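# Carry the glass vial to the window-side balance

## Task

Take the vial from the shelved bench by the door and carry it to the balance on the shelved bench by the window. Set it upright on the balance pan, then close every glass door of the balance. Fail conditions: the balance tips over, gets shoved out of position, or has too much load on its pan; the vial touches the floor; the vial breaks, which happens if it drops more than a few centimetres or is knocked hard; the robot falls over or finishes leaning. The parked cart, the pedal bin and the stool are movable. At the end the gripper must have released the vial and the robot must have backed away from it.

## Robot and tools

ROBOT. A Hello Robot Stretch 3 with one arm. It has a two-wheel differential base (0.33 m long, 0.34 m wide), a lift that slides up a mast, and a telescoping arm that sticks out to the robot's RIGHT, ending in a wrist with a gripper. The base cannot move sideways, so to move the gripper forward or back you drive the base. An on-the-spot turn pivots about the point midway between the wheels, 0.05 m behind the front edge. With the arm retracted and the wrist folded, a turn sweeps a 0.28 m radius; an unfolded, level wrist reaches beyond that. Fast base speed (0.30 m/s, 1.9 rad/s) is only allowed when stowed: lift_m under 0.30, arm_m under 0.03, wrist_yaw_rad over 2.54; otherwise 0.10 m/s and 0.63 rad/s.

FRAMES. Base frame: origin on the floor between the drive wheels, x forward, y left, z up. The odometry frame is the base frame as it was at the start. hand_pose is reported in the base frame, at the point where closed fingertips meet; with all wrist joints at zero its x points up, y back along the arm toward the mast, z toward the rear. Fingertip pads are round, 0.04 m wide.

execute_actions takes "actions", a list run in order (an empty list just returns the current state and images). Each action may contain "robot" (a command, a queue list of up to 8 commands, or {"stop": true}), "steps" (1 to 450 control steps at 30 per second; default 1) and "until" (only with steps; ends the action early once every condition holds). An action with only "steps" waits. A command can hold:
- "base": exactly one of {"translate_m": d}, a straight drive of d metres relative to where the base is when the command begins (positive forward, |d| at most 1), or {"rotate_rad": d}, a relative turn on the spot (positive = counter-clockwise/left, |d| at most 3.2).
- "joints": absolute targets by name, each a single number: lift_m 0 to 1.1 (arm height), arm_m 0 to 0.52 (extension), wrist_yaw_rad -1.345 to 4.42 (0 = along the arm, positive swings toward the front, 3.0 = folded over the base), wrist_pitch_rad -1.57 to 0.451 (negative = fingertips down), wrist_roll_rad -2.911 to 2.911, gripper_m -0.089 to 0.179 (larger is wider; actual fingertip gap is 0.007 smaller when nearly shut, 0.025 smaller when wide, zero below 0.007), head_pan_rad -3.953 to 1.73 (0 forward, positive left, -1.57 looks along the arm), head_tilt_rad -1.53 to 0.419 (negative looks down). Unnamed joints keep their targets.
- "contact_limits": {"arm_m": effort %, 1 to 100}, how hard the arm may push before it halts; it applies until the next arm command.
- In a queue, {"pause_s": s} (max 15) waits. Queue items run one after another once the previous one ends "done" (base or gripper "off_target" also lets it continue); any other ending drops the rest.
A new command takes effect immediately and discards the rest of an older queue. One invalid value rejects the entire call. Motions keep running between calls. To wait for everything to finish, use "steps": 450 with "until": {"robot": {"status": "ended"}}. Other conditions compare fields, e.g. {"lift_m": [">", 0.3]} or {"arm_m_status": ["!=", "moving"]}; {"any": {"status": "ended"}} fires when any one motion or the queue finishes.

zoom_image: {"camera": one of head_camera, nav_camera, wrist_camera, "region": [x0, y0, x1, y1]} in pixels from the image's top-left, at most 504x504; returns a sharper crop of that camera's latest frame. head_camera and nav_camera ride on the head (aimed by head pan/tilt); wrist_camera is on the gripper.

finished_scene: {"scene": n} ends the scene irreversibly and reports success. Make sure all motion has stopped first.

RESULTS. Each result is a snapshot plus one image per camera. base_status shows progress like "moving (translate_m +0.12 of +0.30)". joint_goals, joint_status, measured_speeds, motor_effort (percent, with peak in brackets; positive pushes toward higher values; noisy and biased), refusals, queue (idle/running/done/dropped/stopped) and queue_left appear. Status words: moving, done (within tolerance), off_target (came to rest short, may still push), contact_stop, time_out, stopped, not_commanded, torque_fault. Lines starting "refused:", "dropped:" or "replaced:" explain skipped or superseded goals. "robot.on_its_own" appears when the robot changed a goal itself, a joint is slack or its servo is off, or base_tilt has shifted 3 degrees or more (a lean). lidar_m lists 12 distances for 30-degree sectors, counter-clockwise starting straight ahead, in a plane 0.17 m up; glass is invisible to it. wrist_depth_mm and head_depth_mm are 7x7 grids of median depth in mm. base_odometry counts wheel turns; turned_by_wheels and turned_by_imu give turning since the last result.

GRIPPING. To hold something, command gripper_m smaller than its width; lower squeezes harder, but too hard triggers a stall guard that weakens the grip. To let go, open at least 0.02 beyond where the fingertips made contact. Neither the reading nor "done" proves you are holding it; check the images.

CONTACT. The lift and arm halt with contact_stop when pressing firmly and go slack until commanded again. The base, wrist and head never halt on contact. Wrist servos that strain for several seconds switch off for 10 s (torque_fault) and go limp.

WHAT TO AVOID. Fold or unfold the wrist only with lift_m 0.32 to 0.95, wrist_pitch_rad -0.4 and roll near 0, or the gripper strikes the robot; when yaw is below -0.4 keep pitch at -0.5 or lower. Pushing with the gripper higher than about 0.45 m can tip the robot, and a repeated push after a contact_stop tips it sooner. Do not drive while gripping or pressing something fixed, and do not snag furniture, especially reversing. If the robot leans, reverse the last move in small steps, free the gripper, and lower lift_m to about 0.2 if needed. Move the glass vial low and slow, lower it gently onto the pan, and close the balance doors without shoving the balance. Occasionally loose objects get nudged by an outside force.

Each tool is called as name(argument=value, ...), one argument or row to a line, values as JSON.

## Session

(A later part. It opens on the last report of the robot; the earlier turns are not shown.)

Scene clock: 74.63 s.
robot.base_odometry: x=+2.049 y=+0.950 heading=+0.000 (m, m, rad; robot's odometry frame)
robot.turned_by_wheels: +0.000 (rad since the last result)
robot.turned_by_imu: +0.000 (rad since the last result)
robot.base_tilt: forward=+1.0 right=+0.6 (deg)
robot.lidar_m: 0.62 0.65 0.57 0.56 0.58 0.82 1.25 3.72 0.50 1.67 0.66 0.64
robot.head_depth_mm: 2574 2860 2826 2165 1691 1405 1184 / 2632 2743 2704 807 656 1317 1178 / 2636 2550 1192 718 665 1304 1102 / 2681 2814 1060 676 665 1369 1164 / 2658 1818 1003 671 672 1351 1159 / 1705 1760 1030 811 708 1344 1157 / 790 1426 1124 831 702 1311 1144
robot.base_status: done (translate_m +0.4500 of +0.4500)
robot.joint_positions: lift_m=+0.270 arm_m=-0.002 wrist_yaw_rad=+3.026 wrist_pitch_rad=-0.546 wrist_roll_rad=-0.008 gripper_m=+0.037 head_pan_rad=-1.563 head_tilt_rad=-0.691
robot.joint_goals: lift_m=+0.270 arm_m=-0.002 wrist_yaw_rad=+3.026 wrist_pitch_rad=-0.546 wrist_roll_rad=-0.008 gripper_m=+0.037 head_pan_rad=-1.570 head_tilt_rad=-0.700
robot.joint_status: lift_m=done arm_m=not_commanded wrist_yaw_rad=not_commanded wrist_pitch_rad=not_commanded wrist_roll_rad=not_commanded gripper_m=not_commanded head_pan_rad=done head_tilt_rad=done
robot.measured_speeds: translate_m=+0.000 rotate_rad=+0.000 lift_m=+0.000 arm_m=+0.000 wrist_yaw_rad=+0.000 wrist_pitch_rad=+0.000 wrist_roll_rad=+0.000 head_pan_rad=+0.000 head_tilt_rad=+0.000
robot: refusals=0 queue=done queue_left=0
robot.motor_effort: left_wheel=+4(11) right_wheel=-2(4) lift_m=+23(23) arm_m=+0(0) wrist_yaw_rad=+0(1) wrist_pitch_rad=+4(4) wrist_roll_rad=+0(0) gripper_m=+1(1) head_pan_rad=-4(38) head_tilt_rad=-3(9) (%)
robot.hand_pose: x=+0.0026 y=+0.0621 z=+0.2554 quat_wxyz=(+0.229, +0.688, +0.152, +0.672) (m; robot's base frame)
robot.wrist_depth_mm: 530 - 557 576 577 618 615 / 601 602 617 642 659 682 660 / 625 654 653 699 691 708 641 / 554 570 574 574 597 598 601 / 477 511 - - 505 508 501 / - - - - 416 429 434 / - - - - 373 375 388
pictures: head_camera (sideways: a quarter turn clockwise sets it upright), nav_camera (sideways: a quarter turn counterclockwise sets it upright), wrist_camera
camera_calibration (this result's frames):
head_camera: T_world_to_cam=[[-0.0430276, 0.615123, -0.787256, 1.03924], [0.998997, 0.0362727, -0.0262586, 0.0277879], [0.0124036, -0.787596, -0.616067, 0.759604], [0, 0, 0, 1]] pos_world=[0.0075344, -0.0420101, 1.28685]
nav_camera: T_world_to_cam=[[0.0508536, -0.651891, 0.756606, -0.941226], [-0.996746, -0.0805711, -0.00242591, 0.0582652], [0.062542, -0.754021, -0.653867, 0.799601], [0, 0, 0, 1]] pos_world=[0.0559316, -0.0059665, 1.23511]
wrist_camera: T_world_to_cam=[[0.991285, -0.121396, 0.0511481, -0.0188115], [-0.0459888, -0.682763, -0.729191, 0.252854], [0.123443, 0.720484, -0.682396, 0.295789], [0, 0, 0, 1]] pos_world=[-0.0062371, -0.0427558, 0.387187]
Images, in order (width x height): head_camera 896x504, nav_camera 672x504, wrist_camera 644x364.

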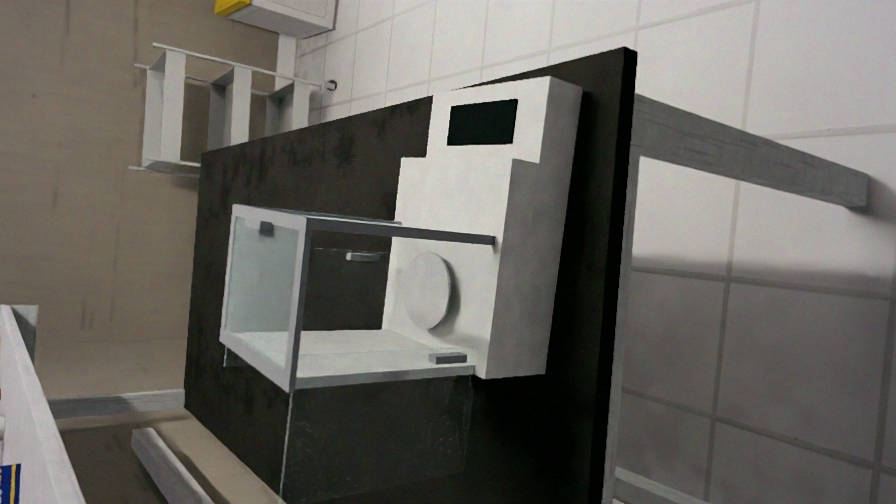

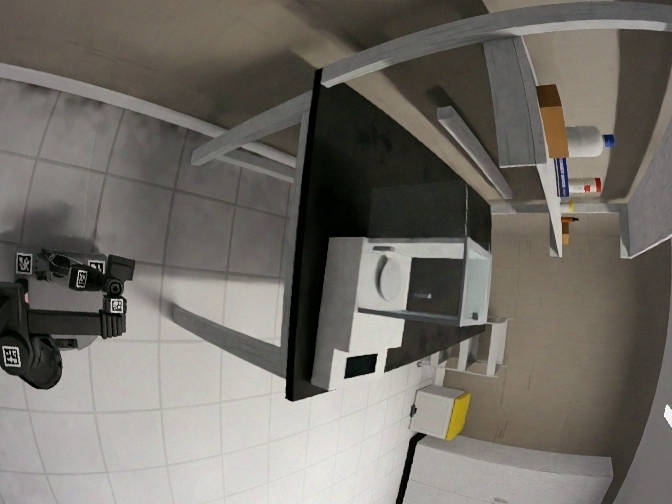

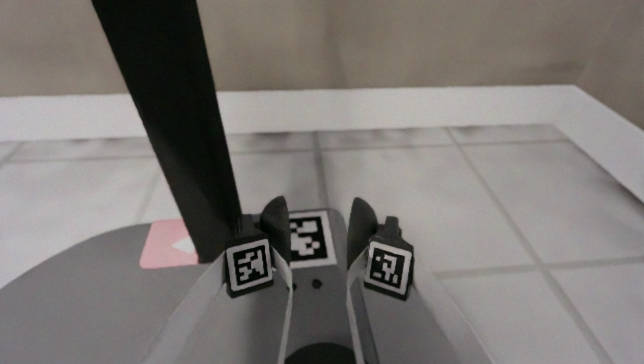

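execute_actions(
  actions=[
    {"robot": [{"base": {"translate_m": -0.5}, "joints": {"head_pan_rad": 0.0, "head_tilt_rad": -0.5}}, {"base": {"rotate_rad": -2.482}}, {"base": {"translate_m": 1.0}}, {"base": {"translate_m": 1.0}}, {"base": {"translate_m": 1.0}}, {"base": {"translate_m": 0.10}}, {"base": {"rotate_rad": 0.911}, "joints": {"head_pan_rad": -1.57, "head_tilt_rad": -0.5}}], "steps": 450, "until": {"robot": {"status": "ended"}}},
    {"steps": 450, "until": {"robot": {"status": "ended"}}},
  ],
)

Scene clock: 141.83 s.
robot.base_odometry: x=-0.900 y=-0.950 heading=-1.571 (m, m, rad; robot's odometry frame)
robot.turned_by_wheels: -1.571 (rad since the last result)
robot.turned_by_imu: -1.577 (rad since the last result)
robot.base_tilt: forward=+1.2 right=+0.7 (deg)
robot.lidar_m: 1.15 0.88 1.08 3.33 3.48 2.02 1.97 1.05 0.76 1.15 0.54 1.19
robot.head_depth_mm: 1003 1111 1196 881 618 1410 1284 / 1004 1118 1209 864 612 1512 1275 / 1020 1128 1207 852 604 1485 1288 / 1026 1133 1203 797 622 1513 1282 / 863 1131 1198 828 617 1512 1274 / 1054 1150 1264 817 629 1449 887 / 1069 1162 1267 1394 622 1438 1230
robot.base_status: done (rotate_rad +0.9108 of +0.9110)
robot.joint_positions: lift_m=+0.270 arm_m=-0.002 wrist_yaw_rad=+3.026 wrist_pitch_rad=-0.546 wrist_roll_rad=-0.008 gripper_m=+0.037 head_pan_rad=-1.563 head_tilt_rad=-0.506
robot.joint_goals: lift_m=+0.270 arm_m=-0.002 wrist_yaw_rad=+3.026 wrist_pitch_rad=-0.546 wrist_roll_rad=-0.008 gripper_m=+0.037 head_pan_rad=-1.570 head_tilt_rad=-0.500
robot.joint_status: lift_m=done arm_m=not_commanded wrist_yaw_rad=not_commanded wrist_pitch_rad=not_commanded wrist_roll_rad=not_commanded gripper_m=not_commanded head_pan_rad=done head_tilt_rad=done
robot.measured_speeds: translate_m=+0.000 rotate_rad=+0.000 lift_m=+0.000 arm_m=+0.000 wrist_yaw_rad=+0.000 wrist_pitch_rad=+0.000 wrist_roll_rad=+0.000 head_pan_rad=+0.000 head_tilt_rad=+0.000
robot: refusals=0 queue=done queue_left=0
robot.motor_effort: left_wheel=-4(13) right_wheel=+3(8) lift_m=+23(23) arm_m=+0(0) wrist_yaw_rad=+0(0) wrist_pitch_rad=+4(4) wrist_roll_rad=+0(0) gripper_m=+1(1) head_pan_rad=-4(46) head_tilt_rad=+2(15) (%)
robot.hand_pose: x=+0.0026 y=+0.0620 z=+0.2554 quat_wxyz=(+0.229, +0.688, +0.152, +0.672) (m; robot's base frame)
robot.wrist_depth_mm: - - - - - - 752 / 872 869 925 956 947 955 795 / 686 700 707 704 730 736 746 / 572 564 583 587 592 590 605 / 474 511 - - 506 503 509 / - - - - 421 432 433 / - - - - 378 380 388
pictures: head_camera (sideways: a quarter turn clockwise sets it upright), nav_camera (sideways: a quarter turn counterclockwise sets it upright), wrist_camera
camera_calibration (this result's frames):
head_camera: T_world_to_cam=[[-0.0419057, 0.459717, -0.887076, 1.16939], [0.999033, 0.0311321, -0.0310607, 0.0340463], [0.0133374, -0.88752, -0.460577, 0.557297], [0, 0, 0, 1]] pos_world=[0.00755802, -0.044038, 1.29508]
nav_camera: T_world_to_cam=[[0.049778, -0.501495, 0.863728, -1.08088], [-0.996738, -0.0799522, 0.011022, 0.0407563], [0.0635295, -0.861459, -0.503839, 0.604414], [0, 0, 0, 1]] pos_world=[0.0560291, -0.0181167, 1.23766]
wrist_camera: T_world_to_cam=[[0.991286, -0.121394, 0.0511486, -0.0188163], [-0.0459922, -0.682796, -0.72916, 0.252808], [0.123439, 0.720454, -0.682429, 0.295828], [0, 0, 0, 1]] pos_world=[-0.00623725, -0.042798, 0.387181]
Images, in order (width x height): head_camera 896x504, nav_camera 672x504, wrist_camera 644x364.

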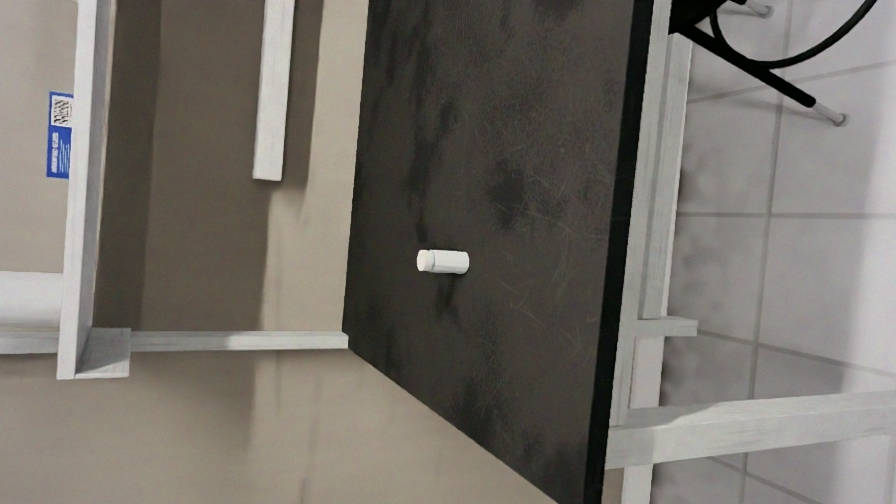

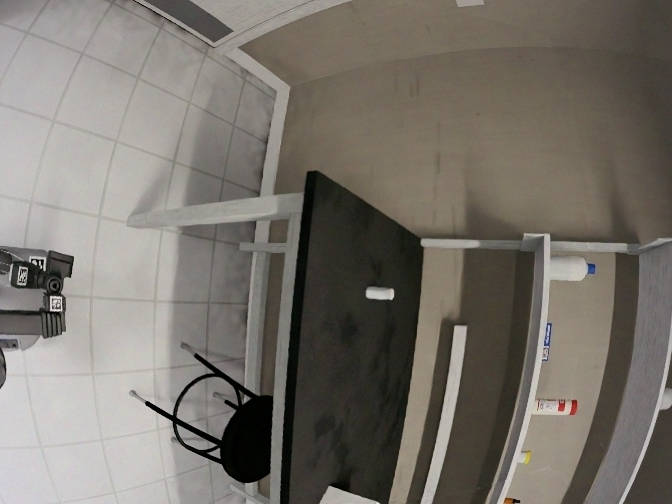

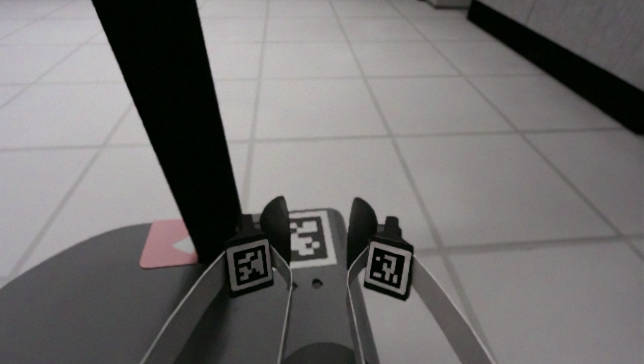

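execute_actions(
  actions=[
    {"robot": [{"joints": {"lift_m": 0.9, "wrist_pitch_rad": -0.4}}, {"joints": {"wrist_yaw_rad": 0.0, "gripper_m": 0.1}}, {"joints": {"wrist_pitch_rad": -0.1}}], "steps": 450, "until": {"robot": {"status": "ended"}}},
  ],
)

Scene clock: 157.33 s.
robot.base_odometry: x=-0.900 y=-0.950 heading=-1.571 (m, m, rad; robot's odometry frame)
robot.turned_by_wheels: +0.000 (rad since the last result)
robot.turned_by_imu: +0.000 (rad since the last result)
robot.base_tilt: forward=+1.0 right=+0.5 (deg)
robot.lidar_m: 1.15 0.88 1.08 3.33 3.47 2.02 1.97 1.05 0.76 1.15 0.55 1.19
robot.head_depth_mm: 1001 1109 1198 881 616 1411 - / 997 1120 1207 869 611 1491 - / 1017 1132 1202 854 608 - - / 1025 1129 1207 795 623 1496 - / 862 1126 1196 829 619 1544 1279 / 1051 1151 1257 818 629 1452 887 / 1068 1159 1269 1388 624 1432 1229
robot.base_status: done (rotate_rad +0.9108 of +0.9110)
robot.joint_positions: lift_m=+0.900 arm_m=-0.002 wrist_yaw_rad=+0.003 wrist_pitch_rad=-0.122 wrist_roll_rad=-0.008 gripper_m=+0.100 head_pan_rad=-1.563 head_tilt_rad=-0.506
robot.joint_goals: lift_m=+0.900 arm_m=-0.002 wrist_yaw_rad=+0.000 wrist_pitch_rad=-0.100 wrist_roll_rad=-0.008 gripper_m=+0.100 head_pan_rad=-1.570 head_tilt_rad=-0.500
robot.joint_status: lift_m=done arm_m=not_commanded wrist_yaw_rad=done wrist_pitch_rad=done wrist_roll_rad=not_commanded gripper_m=done head_pan_rad=done head_tilt_rad=done
robot.measured_speeds: translate_m=+0.000 rotate_rad=+0.000 lift_m=+0.000 arm_m=+0.000 wrist_yaw_rad=+0.000 wrist_pitch_rad=+0.000 wrist_roll_rad=+0.000 head_pan_rad=+0.000 head_tilt_rad=+0.000
robot: refusals=0 queue=done queue_left=0
robot.motor_effort: left_wheel=-4(4) right_wheel=+3(3) lift_m=+38(41) arm_m=+0(0) wrist_yaw_rad=-2(2) wrist_pitch_rad=+6(9) wrist_roll_rad=+0(0) gripper_m=+1(78) head_pan_rad=-4(4) head_tilt_rad=+2(2) (%)
robot.hand_pose: x=-0.0207 y=-0.3945 z=+0.9832 quat_wxyz=(+0.709, +0.045, -0.702, -0.042) (m; robot's base frame)
robot.wrist_depth_mm: 944 952 952 978 952 957 941 / - - 993 995 990 977 998 / - - - 981 - - - / - 508 464 474 483 494 510 / 321 309 325 315 330 322 330 / - 318 329 323 320 267 271 / - 382 - - - 687 650
pictures: head_camera (sideways: a quarter turn clockwise sets it upright), nav_camera (sideways: a quarter turn counterclockwise sets it upright), wrist_camera
camera_calibration (this result's frames):
head_camera: T_world_to_cam=[[-0.0418767, 0.459719, -0.887076, 1.16939], [0.999035, 0.031069, -0.0310607, 0.0340463], [0.0132814, -0.887521, -0.460577, 0.557298], [0, 0, 0, 1]] pos_world=[0.00755524, -0.0440381, 1.29508]
nav_camera: T_world_to_cam=[[0.0497463, -0.501498, 0.863728, -1.08088], [-0.996743, -0.0798893, 0.011022, 0.0407564], [0.063475, -0.861463, -0.503839, 0.604415], [0, 0, 0, 1]] pos_world=[0.056028, -0.0181199, 1.23766]
wrist_camera: T_world_to_cam=[[-0.998752, 0.0233095, 0.0441734, -0.0656179], [-0.0342765, 0.323404, -0.94564, 1.08079], [-0.0363283, -0.945974, -0.322201, 0.109419], [0, 0, 0, 1]] pos_world=[-0.0245152, -0.244496, 1.0602]
Images, in order (width x height): head_camera 896x504, nav_camera 672x504, wrist_camera 644x364.

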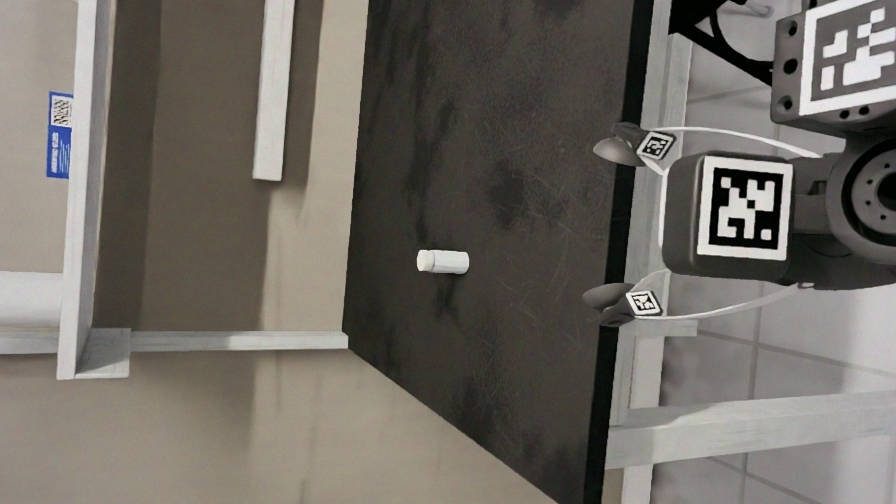

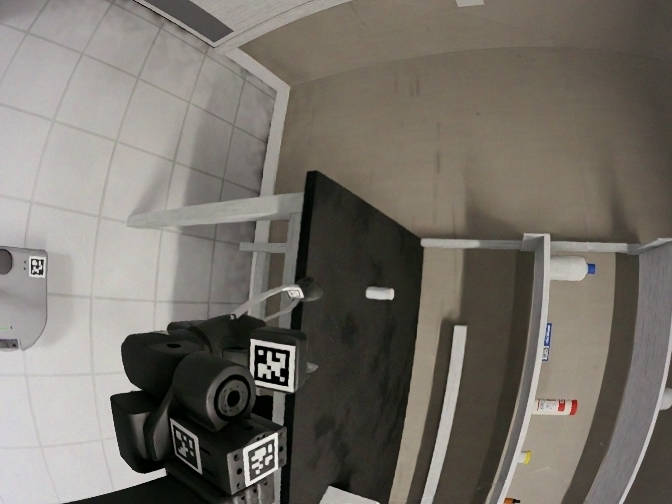

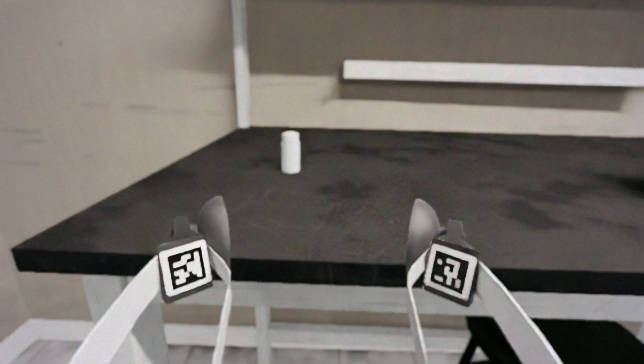

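execute_actions(
  actions=[
    {"robot": {"base": {"translate_m": 0.048}, "joints": {"lift_m": 0.86, "arm_m": 0.24}}, "steps": 450, "until": {"robot": {"status": "ended"}}},
  ],
)

Scene clock: 161.80 s.
robot.base_odometry: x=-0.900 y=-0.998 heading=-1.571 (m, m, rad; robot's odometry frame)
robot.turned_by_wheels: +0.000 (rad since the last result)
robot.turned_by_imu: +0.000 (rad since the last result)
robot.base_tilt: forward=+1.1 right=+0.6 (deg)
robot.lidar_m: 1.11 0.84 1.01 2.71 3.47 2.07 2.02 0.79 0.79 0.53 0.54 1.14
robot.head_depth_mm: 1004 1109 1201 882 648 - - / 1003 1122 1210 869 - 1506 1293 / 1024 1124 1209 902 - 1522 1292 / 849 1141 1218 887 619 1516 1279 / 1016 1131 1218 831 618 1524 1277 / 1065 1153 1271 1347 621 709 835 / 1068 1159 1268 1407 1544 1540 1262
robot.base_status: done (translate_m +0.0480 of +0.0480)
robot.joint_positions: lift_m=+0.860 arm_m=+0.240 wrist_yaw_rad=+0.002 wrist_pitch_rad=-0.121 wrist_roll_rad=-0.008 gripper_m=+0.100 head_pan_rad=-1.563 head_tilt_rad=-0.506
robot.joint_goals: lift_m=+0.860 arm_m=+0.240 wrist_yaw_rad=+0.000 wrist_pitch_rad=-0.100 wrist_roll_rad=-0.008 gripper_m=+0.100 head_pan_rad=-1.570 head_tilt_rad=-0.500
robot.joint_status: lift_m=done arm_m=done wrist_yaw_rad=done wrist_pitch_rad=done wrist_roll_rad=not_commanded gripper_m=done head_pan_rad=done head_tilt_rad=done
robot.measured_speeds: translate_m=+0.000 rotate_rad=+0.000 lift_m=+0.000 arm_m=+0.000 wrist_yaw_rad=+0.000 wrist_pitch_rad=+0.000 wrist_roll_rad=+0.000 head_pan_rad=+0.000 head_tilt_rad=+0.000
robot: refusals=0 queue=done queue_left=0
robot.motor_effort: left_wheel=-4(6) right_wheel=+3(6) lift_m=+23(39) arm_m=+6(8) wrist_yaw_rad=-1(2) wrist_pitch_rad=+6(7) wrist_roll_rad=+0(0) gripper_m=+0(0) head_pan_rad=-2(4) head_tilt_rad=+3(1) (%)
robot.hand_pose: x=-0.0211 y=-0.6360 z=+0.9442 quat_wxyz=(+0.709, +0.044, -0.703, -0.042) (m; robot's base frame)
robot.wrist_depth_mm: 719 738 727 737 716 714 712 / 775 770 770 762 741 768 766 / 803 810 720 685 727 775 783 / 869 335 338 311 349 360 366 / 219 221 233 229 239 234 237 / 165 167 161 170 163 175 175 / 137 133 136 136 137 137 139
pictures: head_camera (sideways: a quarter turn clockwise sets it upright), nav_camera (sideways: a quarter turn counterclockwise sets it upright), wrist_camera
camera_calibration (this result's frames):
head_camera: T_world_to_cam=[[-0.0418095, 0.459725, -0.887076, 1.16939], [0.999039, 0.030923, -0.0310607, 0.0340463], [0.0131517, -0.887523, -0.460576, 0.557298], [0, 0, 0, 1]] pos_world=[0.0075488, -0.0440383, 1.29508]
nav_camera: T_world_to_cam=[[0.0496731, -0.501505, 0.863728, -1.08087], [-0.996754, -0.0797436, 0.011022, 0.0407564], [0.0633491, -0.861472, -0.503838, 0.604415], [0, 0, 0, 1]] pos_world=[0.0560253, -0.0181272, 1.23766]
wrist_camera: T_world_to_cam=[[-0.998718, 0.0247882, 0.0441367, -0.0576424], [-0.0338156, 0.322131, -0.946091, 1.12158], [-0.0376697, -0.946371, -0.32088, -0.133195], [0, 0, 0, 1]] pos_world=[-0.0246591, -0.485918, 1.02092]
Images, in order (width x height): head_camera 896x504, nav_camera 672x504, wrist_camera 644x364.

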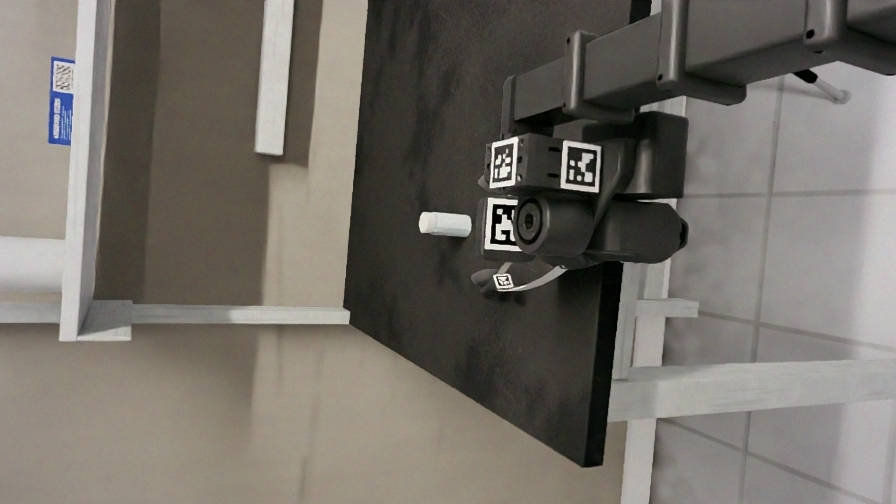

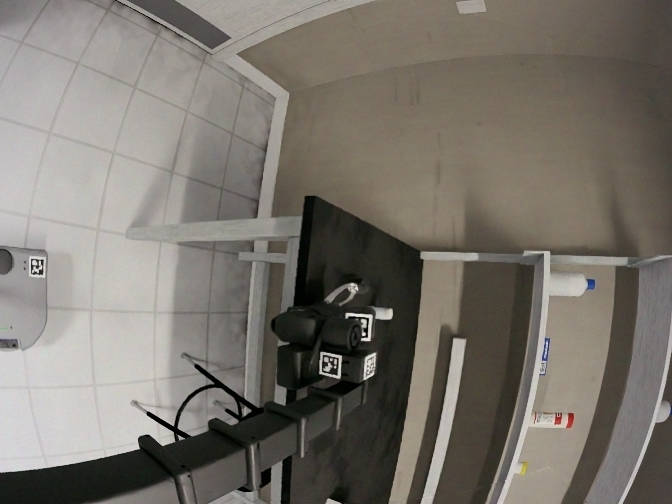

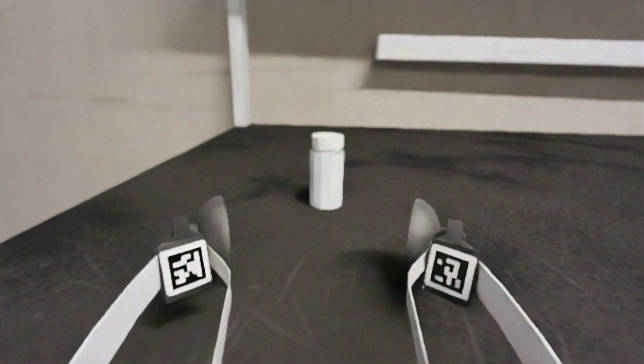

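execute_actions(
  actions=[
    {"robot": {"joints": {"arm_m": 0.35}}, "steps": 450, "until": {"robot": {"status": "ended"}}},
  ],
)

Scene clock: 170.87 s.
robot.base_odometry: x=-0.900 y=-0.998 heading=-1.571 (m, m, rad; robot's odometry frame)
robot.turned_by_wheels: +0.000 (rad since the last result)
robot.turned_by_imu: +0.000 (rad since the last result)
robot.base_tilt: forward=+1.1 right=+0.6 (deg)
robot.lidar_m: 1.11 0.84 1.01 2.70 3.46 2.07 2.02 0.79 0.79 0.53 0.54 1.15
robot.head_depth_mm: 1007 1111 1193 881 648 - - / 1006 1119 1208 954 - 1491 1300 / 1023 1124 1207 973 568 1501 1286 / 849 1136 1206 948 598 1510 1273 / 1021 1129 1211 830 616 1523 1279 / 1064 1156 1260 1342 621 706 834 / 1070 1162 1276 1406 1551 1530 1261
robot.base_status: done (translate_m +0.0480 of +0.0480)
robot.joint_positions: lift_m=+0.860 arm_m=+0.350 wrist_yaw_rad=+0.002 wrist_pitch_rad=-0.121 wrist_roll_rad=-0.008 gripper_m=+0.100 head_pan_rad=-1.563 head_tilt_rad=-0.506
robot.joint_goals: lift_m=+0.860 arm_m=+0.350 wrist_yaw_rad=+0.000 wrist_pitch_rad=-0.100 wrist_roll_rad=-0.008 gripper_m=+0.100 head_pan_rad=-1.570 head_tilt_rad=-0.500
robot.joint_status: lift_m=done arm_m=done wrist_yaw_rad=done wrist_pitch_rad=done wrist_roll_rad=not_commanded gripper_m=done head_pan_rad=done head_tilt_rad=done
robot.measured_speeds: translate_m=+0.000 rotate_rad=+0.000 lift_m=+0.000 arm_m=+0.000 wrist_yaw_rad=+0.000 wrist_pitch_rad=+0.000 wrist_roll_rad=+0.000 head_pan_rad=+0.000 head_tilt_rad=+0.000
robot: refusals=0 queue=done queue_left=0
robot.motor_effort: left_wheel=-4(3) right_wheel=+3(3) lift_m=+23(23) arm_m=+6(5) wrist_yaw_rad=-1(1) wrist_pitch_rad=+6(6) wrist_roll_rad=+0(0) gripper_m=+1(0) head_pan_rad=-4(4) head_tilt_rad=+3(2) (%)
robot.hand_pose: x=-0.0211 y=-0.7460 z=+0.9442 quat_wxyz=(+0.709, +0.044, -0.703, -0.042) (m; robot's base frame)
robot.wrist_depth_mm: 630 621 623 618 603 622 606 / 664 655 655 674 661 646 654 / 690 676 670 661 690 676 678 / 739 368 338 285 351 356 366 / 219 220 232 165 238 236 235 / 164 167 161 163 162 174 174 / 135 133 134 136 137 137 139
pictures: head_camera (sideways: a quarter turn clockwise sets it upright), nav_camera (sideways: a quarter turn counterclockwise sets it upright), wrist_camera
camera_calibration (this result's frames):
head_camera: T_world_to_cam=[[-0.041809, 0.459725, -0.887076, 1.16939], [0.999039, 0.0309219, -0.0310607, 0.0340463], [0.0131507, -0.887523, -0.460576, 0.557298], [0, 0, 0, 1]] pos_world=[0.00754876, -0.0440383, 1.29508]
nav_camera: T_world_to_cam=[[0.0496725, -0.501505, 0.863728, -1.08087], [-0.996755, -0.0797425, 0.011022, 0.0407564], [0.0633482, -0.861472, -0.503838, 0.604415], [0, 0, 0, 1]] pos_world=[0.0560253, -0.0181272, 1.23766]
wrist_camera: T_world_to_cam=[[-0.998718, 0.0247903, 0.0441366, -0.0549148], [-0.033815, 0.322128, -0.946092, 1.15701], [-0.0376715, -0.946371, -0.320877, -0.237294], [0, 0, 0, 1]] pos_world=[-0.0246593, -0.595912, 1.02092]
Images, in order (width x height): head_camera 896x504, nav_camera 672x504, wrist_camera 644x364.

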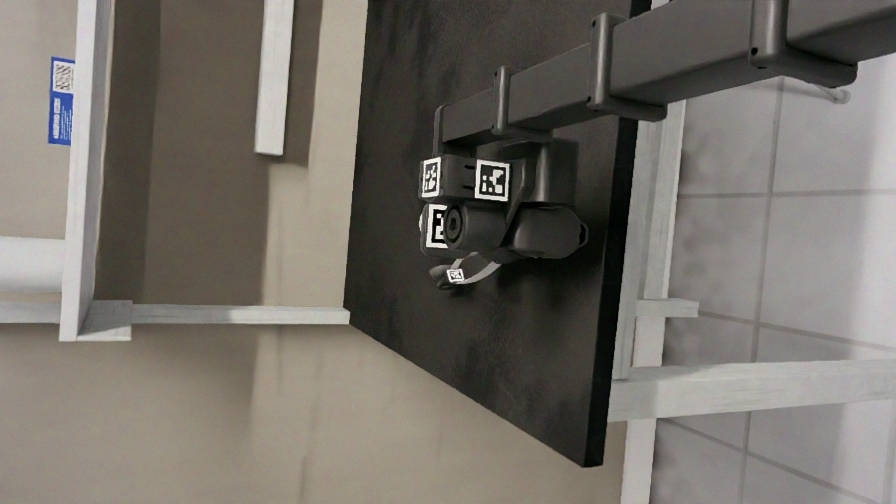

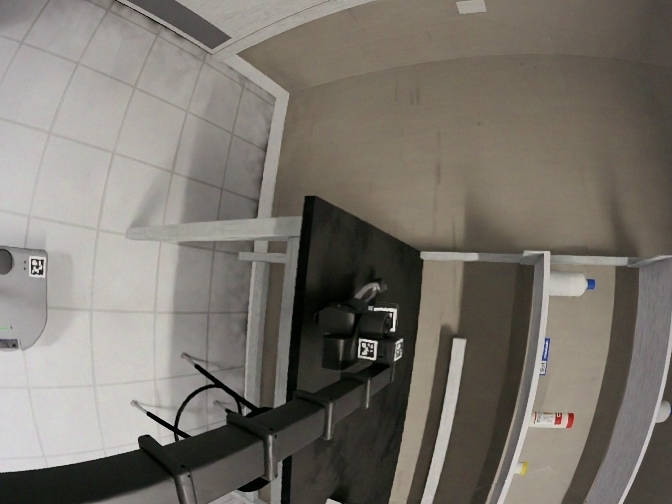

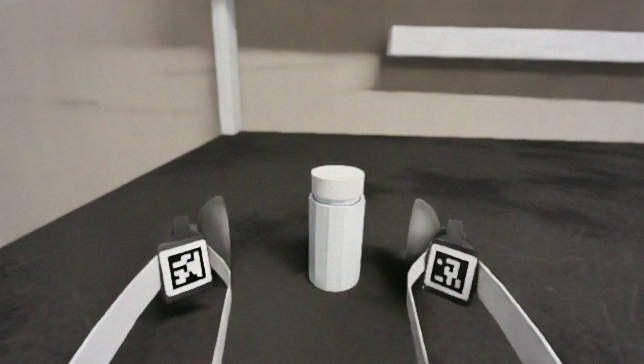

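execute_actions(
  actions=[
    {"robot": [{"base": {"translate_m": -0.008}, "joints": {"arm_m": 0.362}}, {"joints": {"gripper_m": 0.012}}], "steps": 450, "until": {"robot": {"status": "ended"}}},
  ],
)

Scene clock: 176.63 s.
robot.base_odometry: x=-0.900 y=-0.990 heading=-1.571 (m, m, rad; robot's odometry frame)
robot.turned_by_wheels: +0.000 (rad since the last result)
robot.turned_by_imu: +0.000 (rad since the last result)
robot.base_tilt: forward=+1.1 right=+0.5 (deg)
robot.lidar_m: 1.11 0.84 1.02 2.71 3.48 2.06 2.01 0.79 0.78 0.54 0.54 1.15
robot.head_depth_mm: 1003 1111 1198 880 648 - - / 997 1114 1208 977 - 1504 1302 / 1025 1126 1201 972 578 1502 1285 / 1004 1133 1210 891 596 1514 1285 / 969 1123 1217 829 618 1522 1281 / 1062 1153 1259 1326 620 711 852 / 1063 1163 1271 1405 1539 1536 1254
robot.base_status: done (translate_m -0.0080 of -0.0080)
robot.joint_positions: lift_m=+0.860 arm_m=+0.362 wrist_yaw_rad=+0.002 wrist_pitch_rad=-0.121 wrist_roll_rad=-0.008 gripper_m=+0.012 head_pan_rad=-1.563 head_tilt_rad=-0.506
robot.joint_goals: lift_m=+0.860 arm_m=+0.362 wrist_yaw_rad=+0.000 wrist_pitch_rad=-0.100 wrist_roll_rad=-0.008 gripper_m=+0.012 head_pan_rad=-1.570 head_tilt_rad=-0.500
robot.joint_status: lift_m=done arm_m=done wrist_yaw_rad=done wrist_pitch_rad=done wrist_roll_rad=not_commanded gripper_m=done head_pan_rad=done head_tilt_rad=done
robot.measured_speeds: translate_m=+0.000 rotate_rad=+0.000 lift_m=+0.000 arm_m=+0.000 wrist_yaw_rad=+0.000 wrist_pitch_rad=+0.000 wrist_roll_rad=+0.000 head_pan_rad=+0.000 head_tilt_rad=+0.000
robot: refusals=0 queue=done queue_left=0
robot.motor_effort: left_wheel=-3(8) right_wheel=+2(5) lift_m=+23(22) arm_m=+6(7) wrist_yaw_rad=-2(1) wrist_pitch_rad=+6(6) wrist_roll_rad=+0(0) gripper_m=-7(80) head_pan_rad=-4(4) head_tilt_rad=+2(3) (%)
robot.hand_pose: x=-0.0211 y=-0.7580 z=+0.9442 quat_wxyz=(+0.709, +0.044, -0.703, -0.042) (m; robot's base frame)
robot.wrist_depth_mm: 619 618 613 609 605 596 590 / 648 657 632 656 645 648 632 / 688 693 609 649 651 657 666 / 726 330 332 314 346 360 365 / 217 221 230 141 232 235 237 / 163 165 159 152 168 173 174 / 132 133 134 135 136 138 138
pictures: head_camera (sideways: a quarter turn clockwise sets it upright), nav_camera (sideways: a quarter turn counterclockwise sets it upright), wrist_camera
camera_calibration (this result's frames):
head_camera: T_world_to_cam=[[-0.0418091, 0.459725, -0.887076, 1.16939], [0.999039, 0.030922, -0.0310607, 0.0340463], [0.0131508, -0.887523, -0.460576, 0.557298], [0, 0, 0, 1]] pos_world=[0.00754876, -0.0440383, 1.29508]
nav_camera: T_world_to_cam=[[0.0496726, -0.501505, 0.863728, -1.08087], [-0.996755, -0.0797426, 0.011022, 0.0407564], [0.0633483, -0.861472, -0.503838, 0.604415], [0, 0, 0, 1]] pos_world=[0.0560253, -0.0181272, 1.23766]
wrist_camera: T_world_to_cam=[[-0.998718, 0.0247892, 0.0441367, -0.0546179], [-0.0338154, 0.322128, -0.946092, 1.16087], [-0.0376705, -0.946371, -0.320877, -0.248651], [0, 0, 0, 1]] pos_world=[-0.0246592, -0.607912, 1.02092]
Images, in order (width x height): head_camera 896x504, nav_camera 672x504, wrist_camera 644x364.

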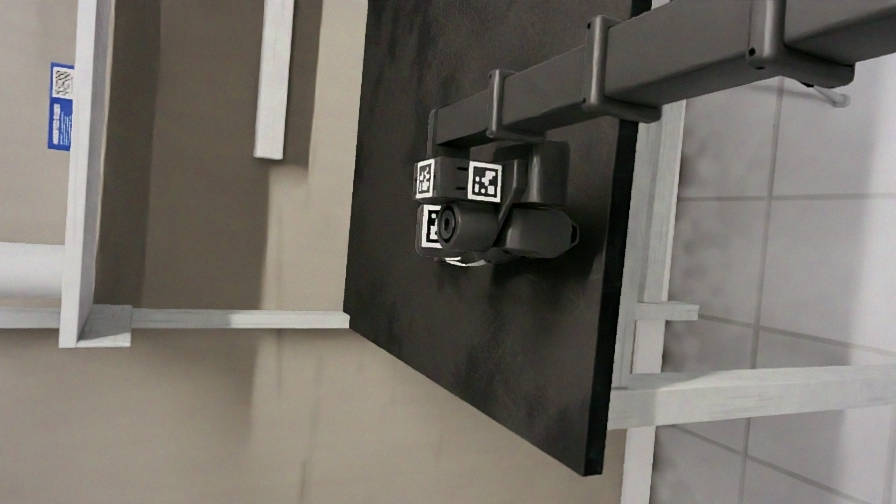

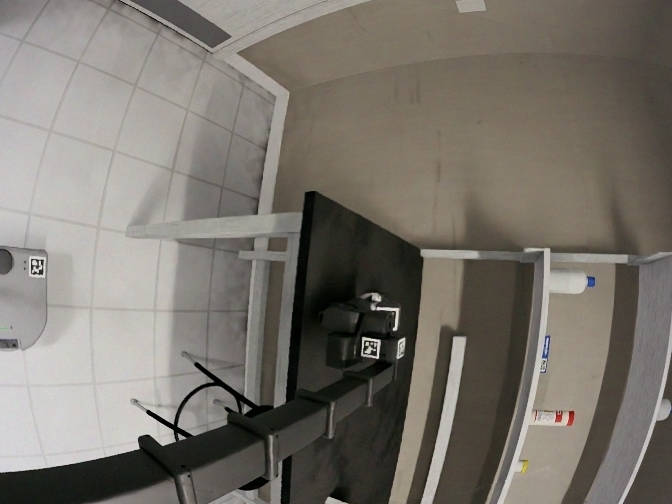

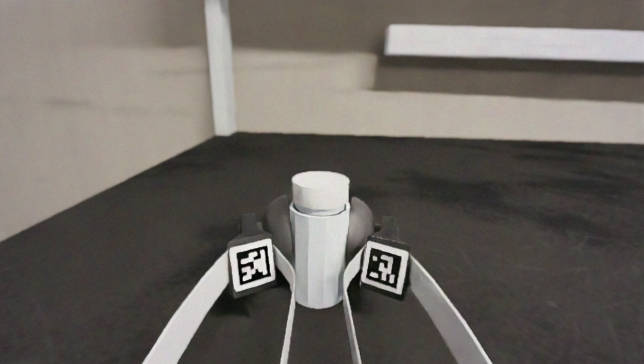

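execute_actions(
  actions=[
    {"robot": [{"joints": {"gripper_m": -0.005}}, {"joints": {"lift_m": 0.885}}], "steps": 450, "until": {"robot": {"status": "ended"}}},
  ],
)

Scene clock: 179.73 s.
robot.base_odometry: x=-0.900 y=-0.990 heading=-1.571 (m, m, rad; robot's odometry frame)
robot.turned_by_wheels: +0.000 (rad since the last result)
robot.turned_by_imu: +0.000 (rad since the last result)
robot.base_tilt: forward=+1.1 right=+0.5 (deg)
robot.lidar_m: 1.11 0.84 1.02 2.71 3.49 2.07 2.01 0.79 0.79 0.53 0.54 1.15
robot.head_depth_mm: 1005 1109 1197 882 - - 1249 / 997 1122 1206 990 586 1499 1270 / 1026 1136 1208 - 582 1510 1291 / 1002 1130 1209 841 601 1508 1280 / 975 1129 1222 827 615 1524 1273 / 1059 1149 1268 1333 620 710 851 / 1067 1159 1271 1401 1530 1532 1259
robot.base_status: done (translate_m -0.0080 of -0.0080)
robot.joint_positions: lift_m=+0.885 arm_m=+0.362 wrist_yaw_rad=+0.002 wrist_pitch_rad=-0.121 wrist_roll_rad=-0.008 gripper_m=-0.004 head_pan_rad=-1.563 head_tilt_rad=-0.506
robot.joint_goals: lift_m=+0.885 arm_m=+0.362 wrist_yaw_rad=+0.000 wrist_pitch_rad=-0.100 wrist_roll_rad=-0.008 gripper_m=-0.005 head_pan_rad=-1.570 head_tilt_rad=-0.500
robot.joint_status: lift_m=done arm_m=done wrist_yaw_rad=done wrist_pitch_rad=done wrist_roll_rad=not_commanded gripper_m=done head_pan_rad=done head_tilt_rad=done
robot.measured_speeds: translate_m=+0.000 rotate_rad=+0.000 lift_m=+0.000 arm_m=+0.000 wrist_yaw_rad=+0.000 wrist_pitch_rad=+0.000 wrist_roll_rad=+0.000 head_pan_rad=+0.000 head_tilt_rad=+0.000
robot: refusals=0 queue=done queue_left=0
robot.motor_effort: left_wheel=-3(3) right_wheel=+3(3) lift_m=+39(41) arm_m=+6(6) wrist_yaw_rad=-1(2) wrist_pitch_rad=+6(6) wrist_roll_rad=+0(0) gripper_m=-12(75) head_pan_rad=-4(3) head_tilt_rad=+2(2) (%)
robot.hand_pose: x=-0.0211 y=-0.7580 z=+0.9686 quat_wxyz=(+0.709, +0.044, -0.703, -0.042) (m; robot's base frame)
robot.wrist_depth_mm: 621 619 616 631 606 601 593 / 647 656 652 656 636 632 641 / 674 697 667 670 671 680 656 / 729 704 411 383 425 443 449 / 741 271 280 141 295 288 292 / 202 203 198 150 201 212 213 / 162 164 164 166 168 169 170
pictures: head_camera (sideways: a quarter turn clockwise sets it upright), nav_camera (sideways: a quarter turn counterclockwise sets it upright), wrist_camera
camera_calibration (this result's frames):
head_camera: T_world_to_cam=[[-0.0418091, 0.459725, -0.887076, 1.16939], [0.999039, 0.0309222, -0.0310607, 0.0340463], [0.0131509, -0.887523, -0.460576, 0.557298], [0, 0, 0, 1]] pos_world=[0.00754877, -0.0440383, 1.29508]
nav_camera: T_world_to_cam=[[0.0496726, -0.501505, 0.863728, -1.08087], [-0.996755, -0.0797428, 0.011022, 0.0407564], [0.0633484, -0.861472, -0.503838, 0.604415], [0, 0, 0, 1]] pos_world=[0.0560253, -0.0181272, 1.23766]
wrist_camera: T_world_to_cam=[[-0.998718, 0.0247891, 0.0441366, -0.0556955], [-0.0338154, 0.322128, -0.946092, 1.18398], [-0.0376704, -0.946371, -0.320877, -0.240817], [0, 0, 0, 1]] pos_world=[-0.0246592, -0.607914, 1.04533]
Images, in order (width x height): head_camera 896x504, nav_camera 672x504, wrist_camera 644x364.

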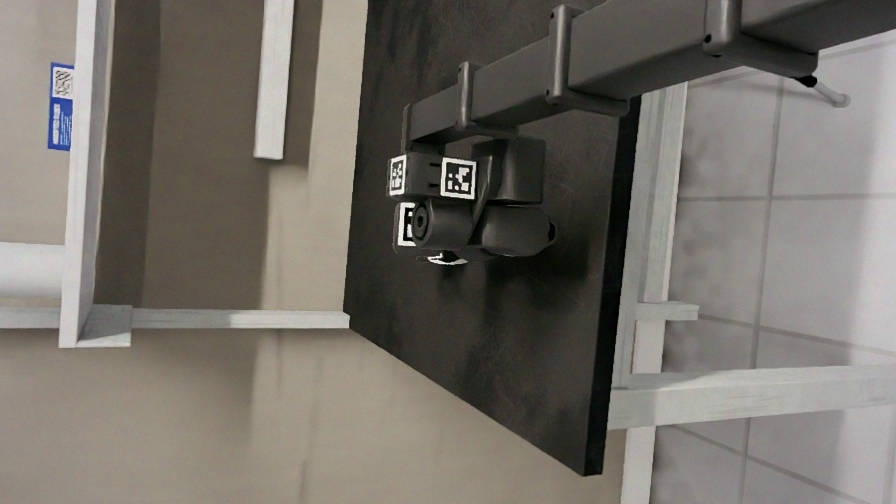

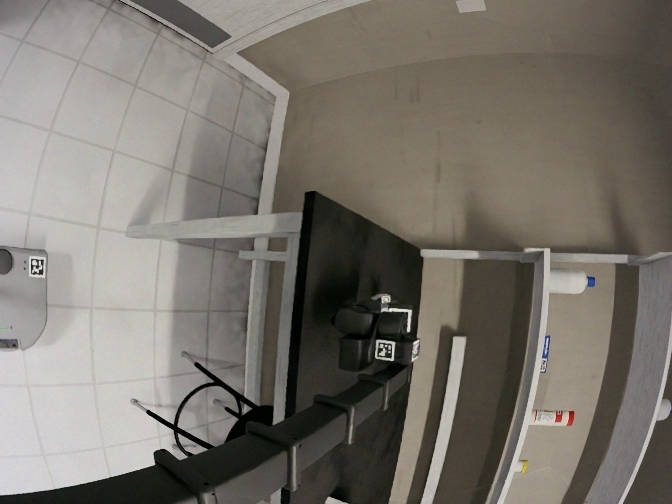

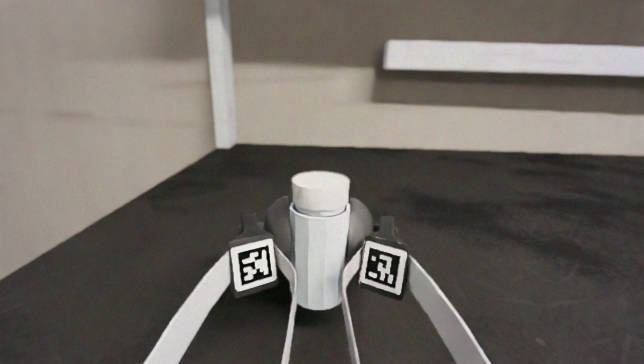

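execute_actions(
  actions=[
    {"robot": [{"joints": {"arm_m": 0.0, "head_pan_rad": -0.6, "head_tilt_rad": -0.6}}, {"base": {"rotate_rad": 2.253}}, {"base": {"translate_m": 1.0}}, {"base": {"translate_m": 1.0}}, {"base": {"translate_m": 1.0}}, {"base": {"translate_m": 0.156}}, {"base": {"rotate_rad": -0.682}}], "steps": 450, "until": {"robot": {"status": "ended"}}},
    {"steps": 450, "until": {"robot": {"status": "ended"}}},
    {"steps": 450, "until": {"robot": {"status": "ended"}}},
    {"steps": 450, "until": {"robot": {"status": "ended"}}},
  ],
)

Scene clock: 233.97 s.
robot.base_odometry: x=+1.550 y=+0.998 heading=+0.000 (m, m, rad; robot's odometry frame)
robot.turned_by_wheels: +1.571 (rad since the last result)
robot.turned_by_imu: +1.578 (rad since the last result)
robot.base_tilt: forward=+1.0 right=+0.6 (deg)
robot.lidar_m: 1.13 0.71 0.53 0.52 0.54 0.77 0.75 3.30 2.81 1.97 0.62 1.09
robot.head_depth_mm: 1267 1464 1370 846 722 1406 1248 / 996 1367 854 835 795 937 1043 / 1116 1279 1332 920 1656 1471 1225 / 1050 1154 1313 1097 1693 1459 1217 / 972 1047 1219 1329 1520 1446 1208 / 965 1057 1164 1298 1478 1436 1206 / 914 993 1097 1217 1361 1414 1195
robot.base_status: done (rotate_rad -0.6818 of -0.6820)
robot.joint_positions: lift_m=+0.885 arm_m=+0.000 wrist_yaw_rad=+0.001 wrist_pitch_rad=-0.121 wrist_roll_rad=-0.008 gripper_m=-0.004 head_pan_rad=-0.607 head_tilt_rad=-0.593
robot.joint_goals: lift_m=+0.885 arm_m=+0.000 wrist_yaw_rad=+0.000 wrist_pitch_rad=-0.100 wrist_roll_rad=-0.008 gripper_m=-0.005 head_pan_rad=-0.600 head_tilt_rad=-0.600
robot.joint_status: lift_m=done arm_m=done wrist_yaw_rad=done wrist_pitch_rad=done wrist_roll_rad=not_commanded gripper_m=done head_pan_rad=done head_tilt_rad=done
robot.measured_speeds: translate_m=+0.000 rotate_rad=+0.000 lift_m=+0.000 arm_m=+0.000 wrist_yaw_rad=+0.000 wrist_pitch_rad=+0.000 wrist_roll_rad=+0.000 head_pan_rad=+0.000 head_tilt_rad=+0.000
robot: refusals=0 queue=done queue_left=0
robot.motor_effort: left_wheel=+4(8) right_wheel=-3(6) lift_m=+38(39) arm_m=-5(5) wrist_yaw_rad=+0(2) wrist_pitch_rad=+6(6) wrist_roll_rad=+0(0) gripper_m=-12(13) head_pan_rad=+3(47) head_tilt_rad=-2(10) (%)
robot.hand_pose: x=-0.0211 y=-0.3968 z=+0.9686 quat_wxyz=(+0.709, +0.044, -0.703, -0.042) (m; robot's base frame)
robot.wrist_depth_mm: - - - - - - - / - - - - - - - / - - - - - - - / 859 902 - - - - - / 468 576 - 141 - - - / 402 - - 150 - - - / 386 - - - - - -
pictures: head_camera (sideways: a quarter turn clockwise sets it upright), nav_camera (sideways: a quarter turn counterclockwise sets it upright), wrist_camera
camera_calibration (this result's frames):
head_camera: T_world_to_cam=[[-0.461375, 0.273822, -0.843892, 1.11564], [0.548768, 0.835474, -0.0289335, 0.0340202], [0.697127, -0.476451, -0.535732, 0.650914], [0, 0, 0, 1]] pos_world=[0.0422876, -0.0237806, 1.29118]
nav_camera: T_world_to_cam=[[0.498251, -0.29025, 0.817007, -1.02269], [-0.509144, -0.860668, 0.00473978, 0.0459617], [0.701797, -0.418336, -0.576608, 0.695198], [0, 0, 0, 1]] pos_world=[0.0450708, 0.0335476, 1.23618]
wrist_camera: T_world_to_cam=[[-0.998713, 0.0249861, 0.0441362, -0.0646201], [-0.0337515, 0.322135, -0.946092, 1.06763], [-0.0378569, -0.946364, -0.320877, 0.101006], [0, 0, 0, 1]] pos_world=[-0.0246792, -0.246717, 1.04533]
Images, in order (width x height): head_camera 896x504, nav_camera 672x504, wrist_camera 644x364.

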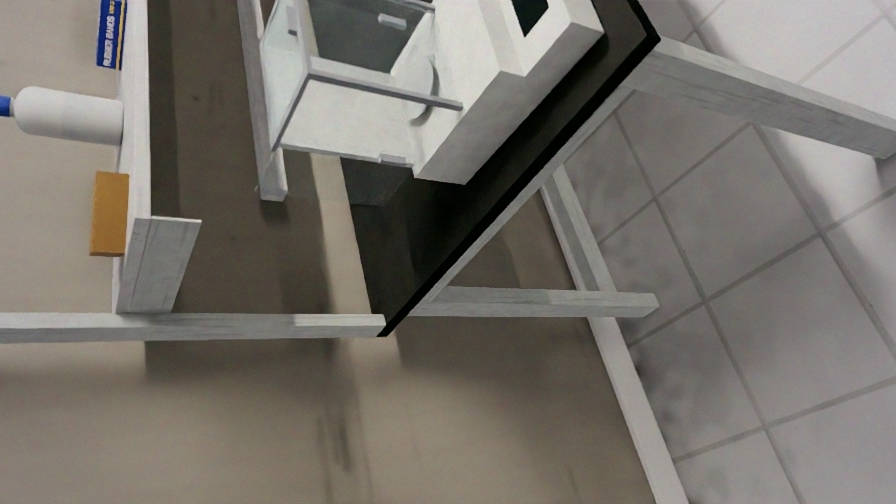

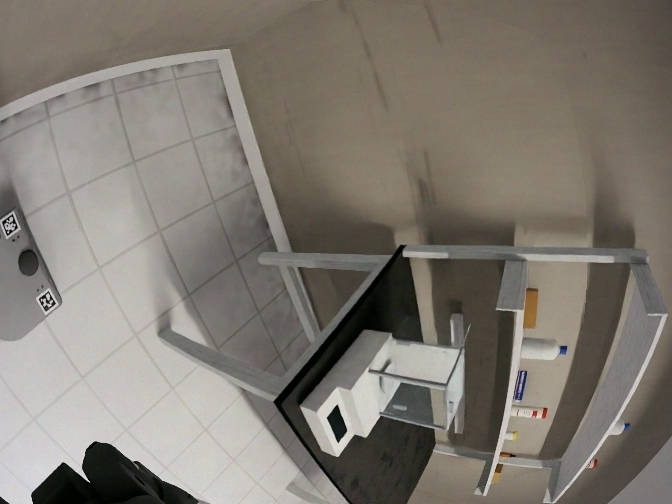

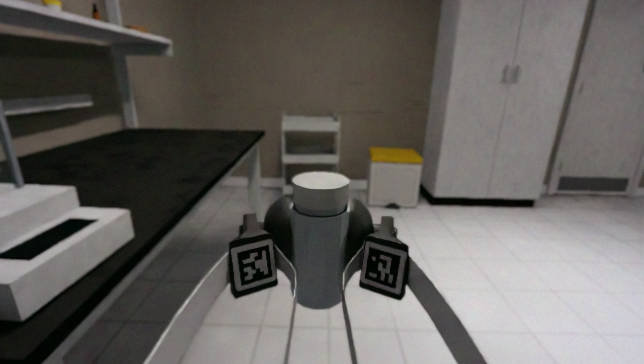

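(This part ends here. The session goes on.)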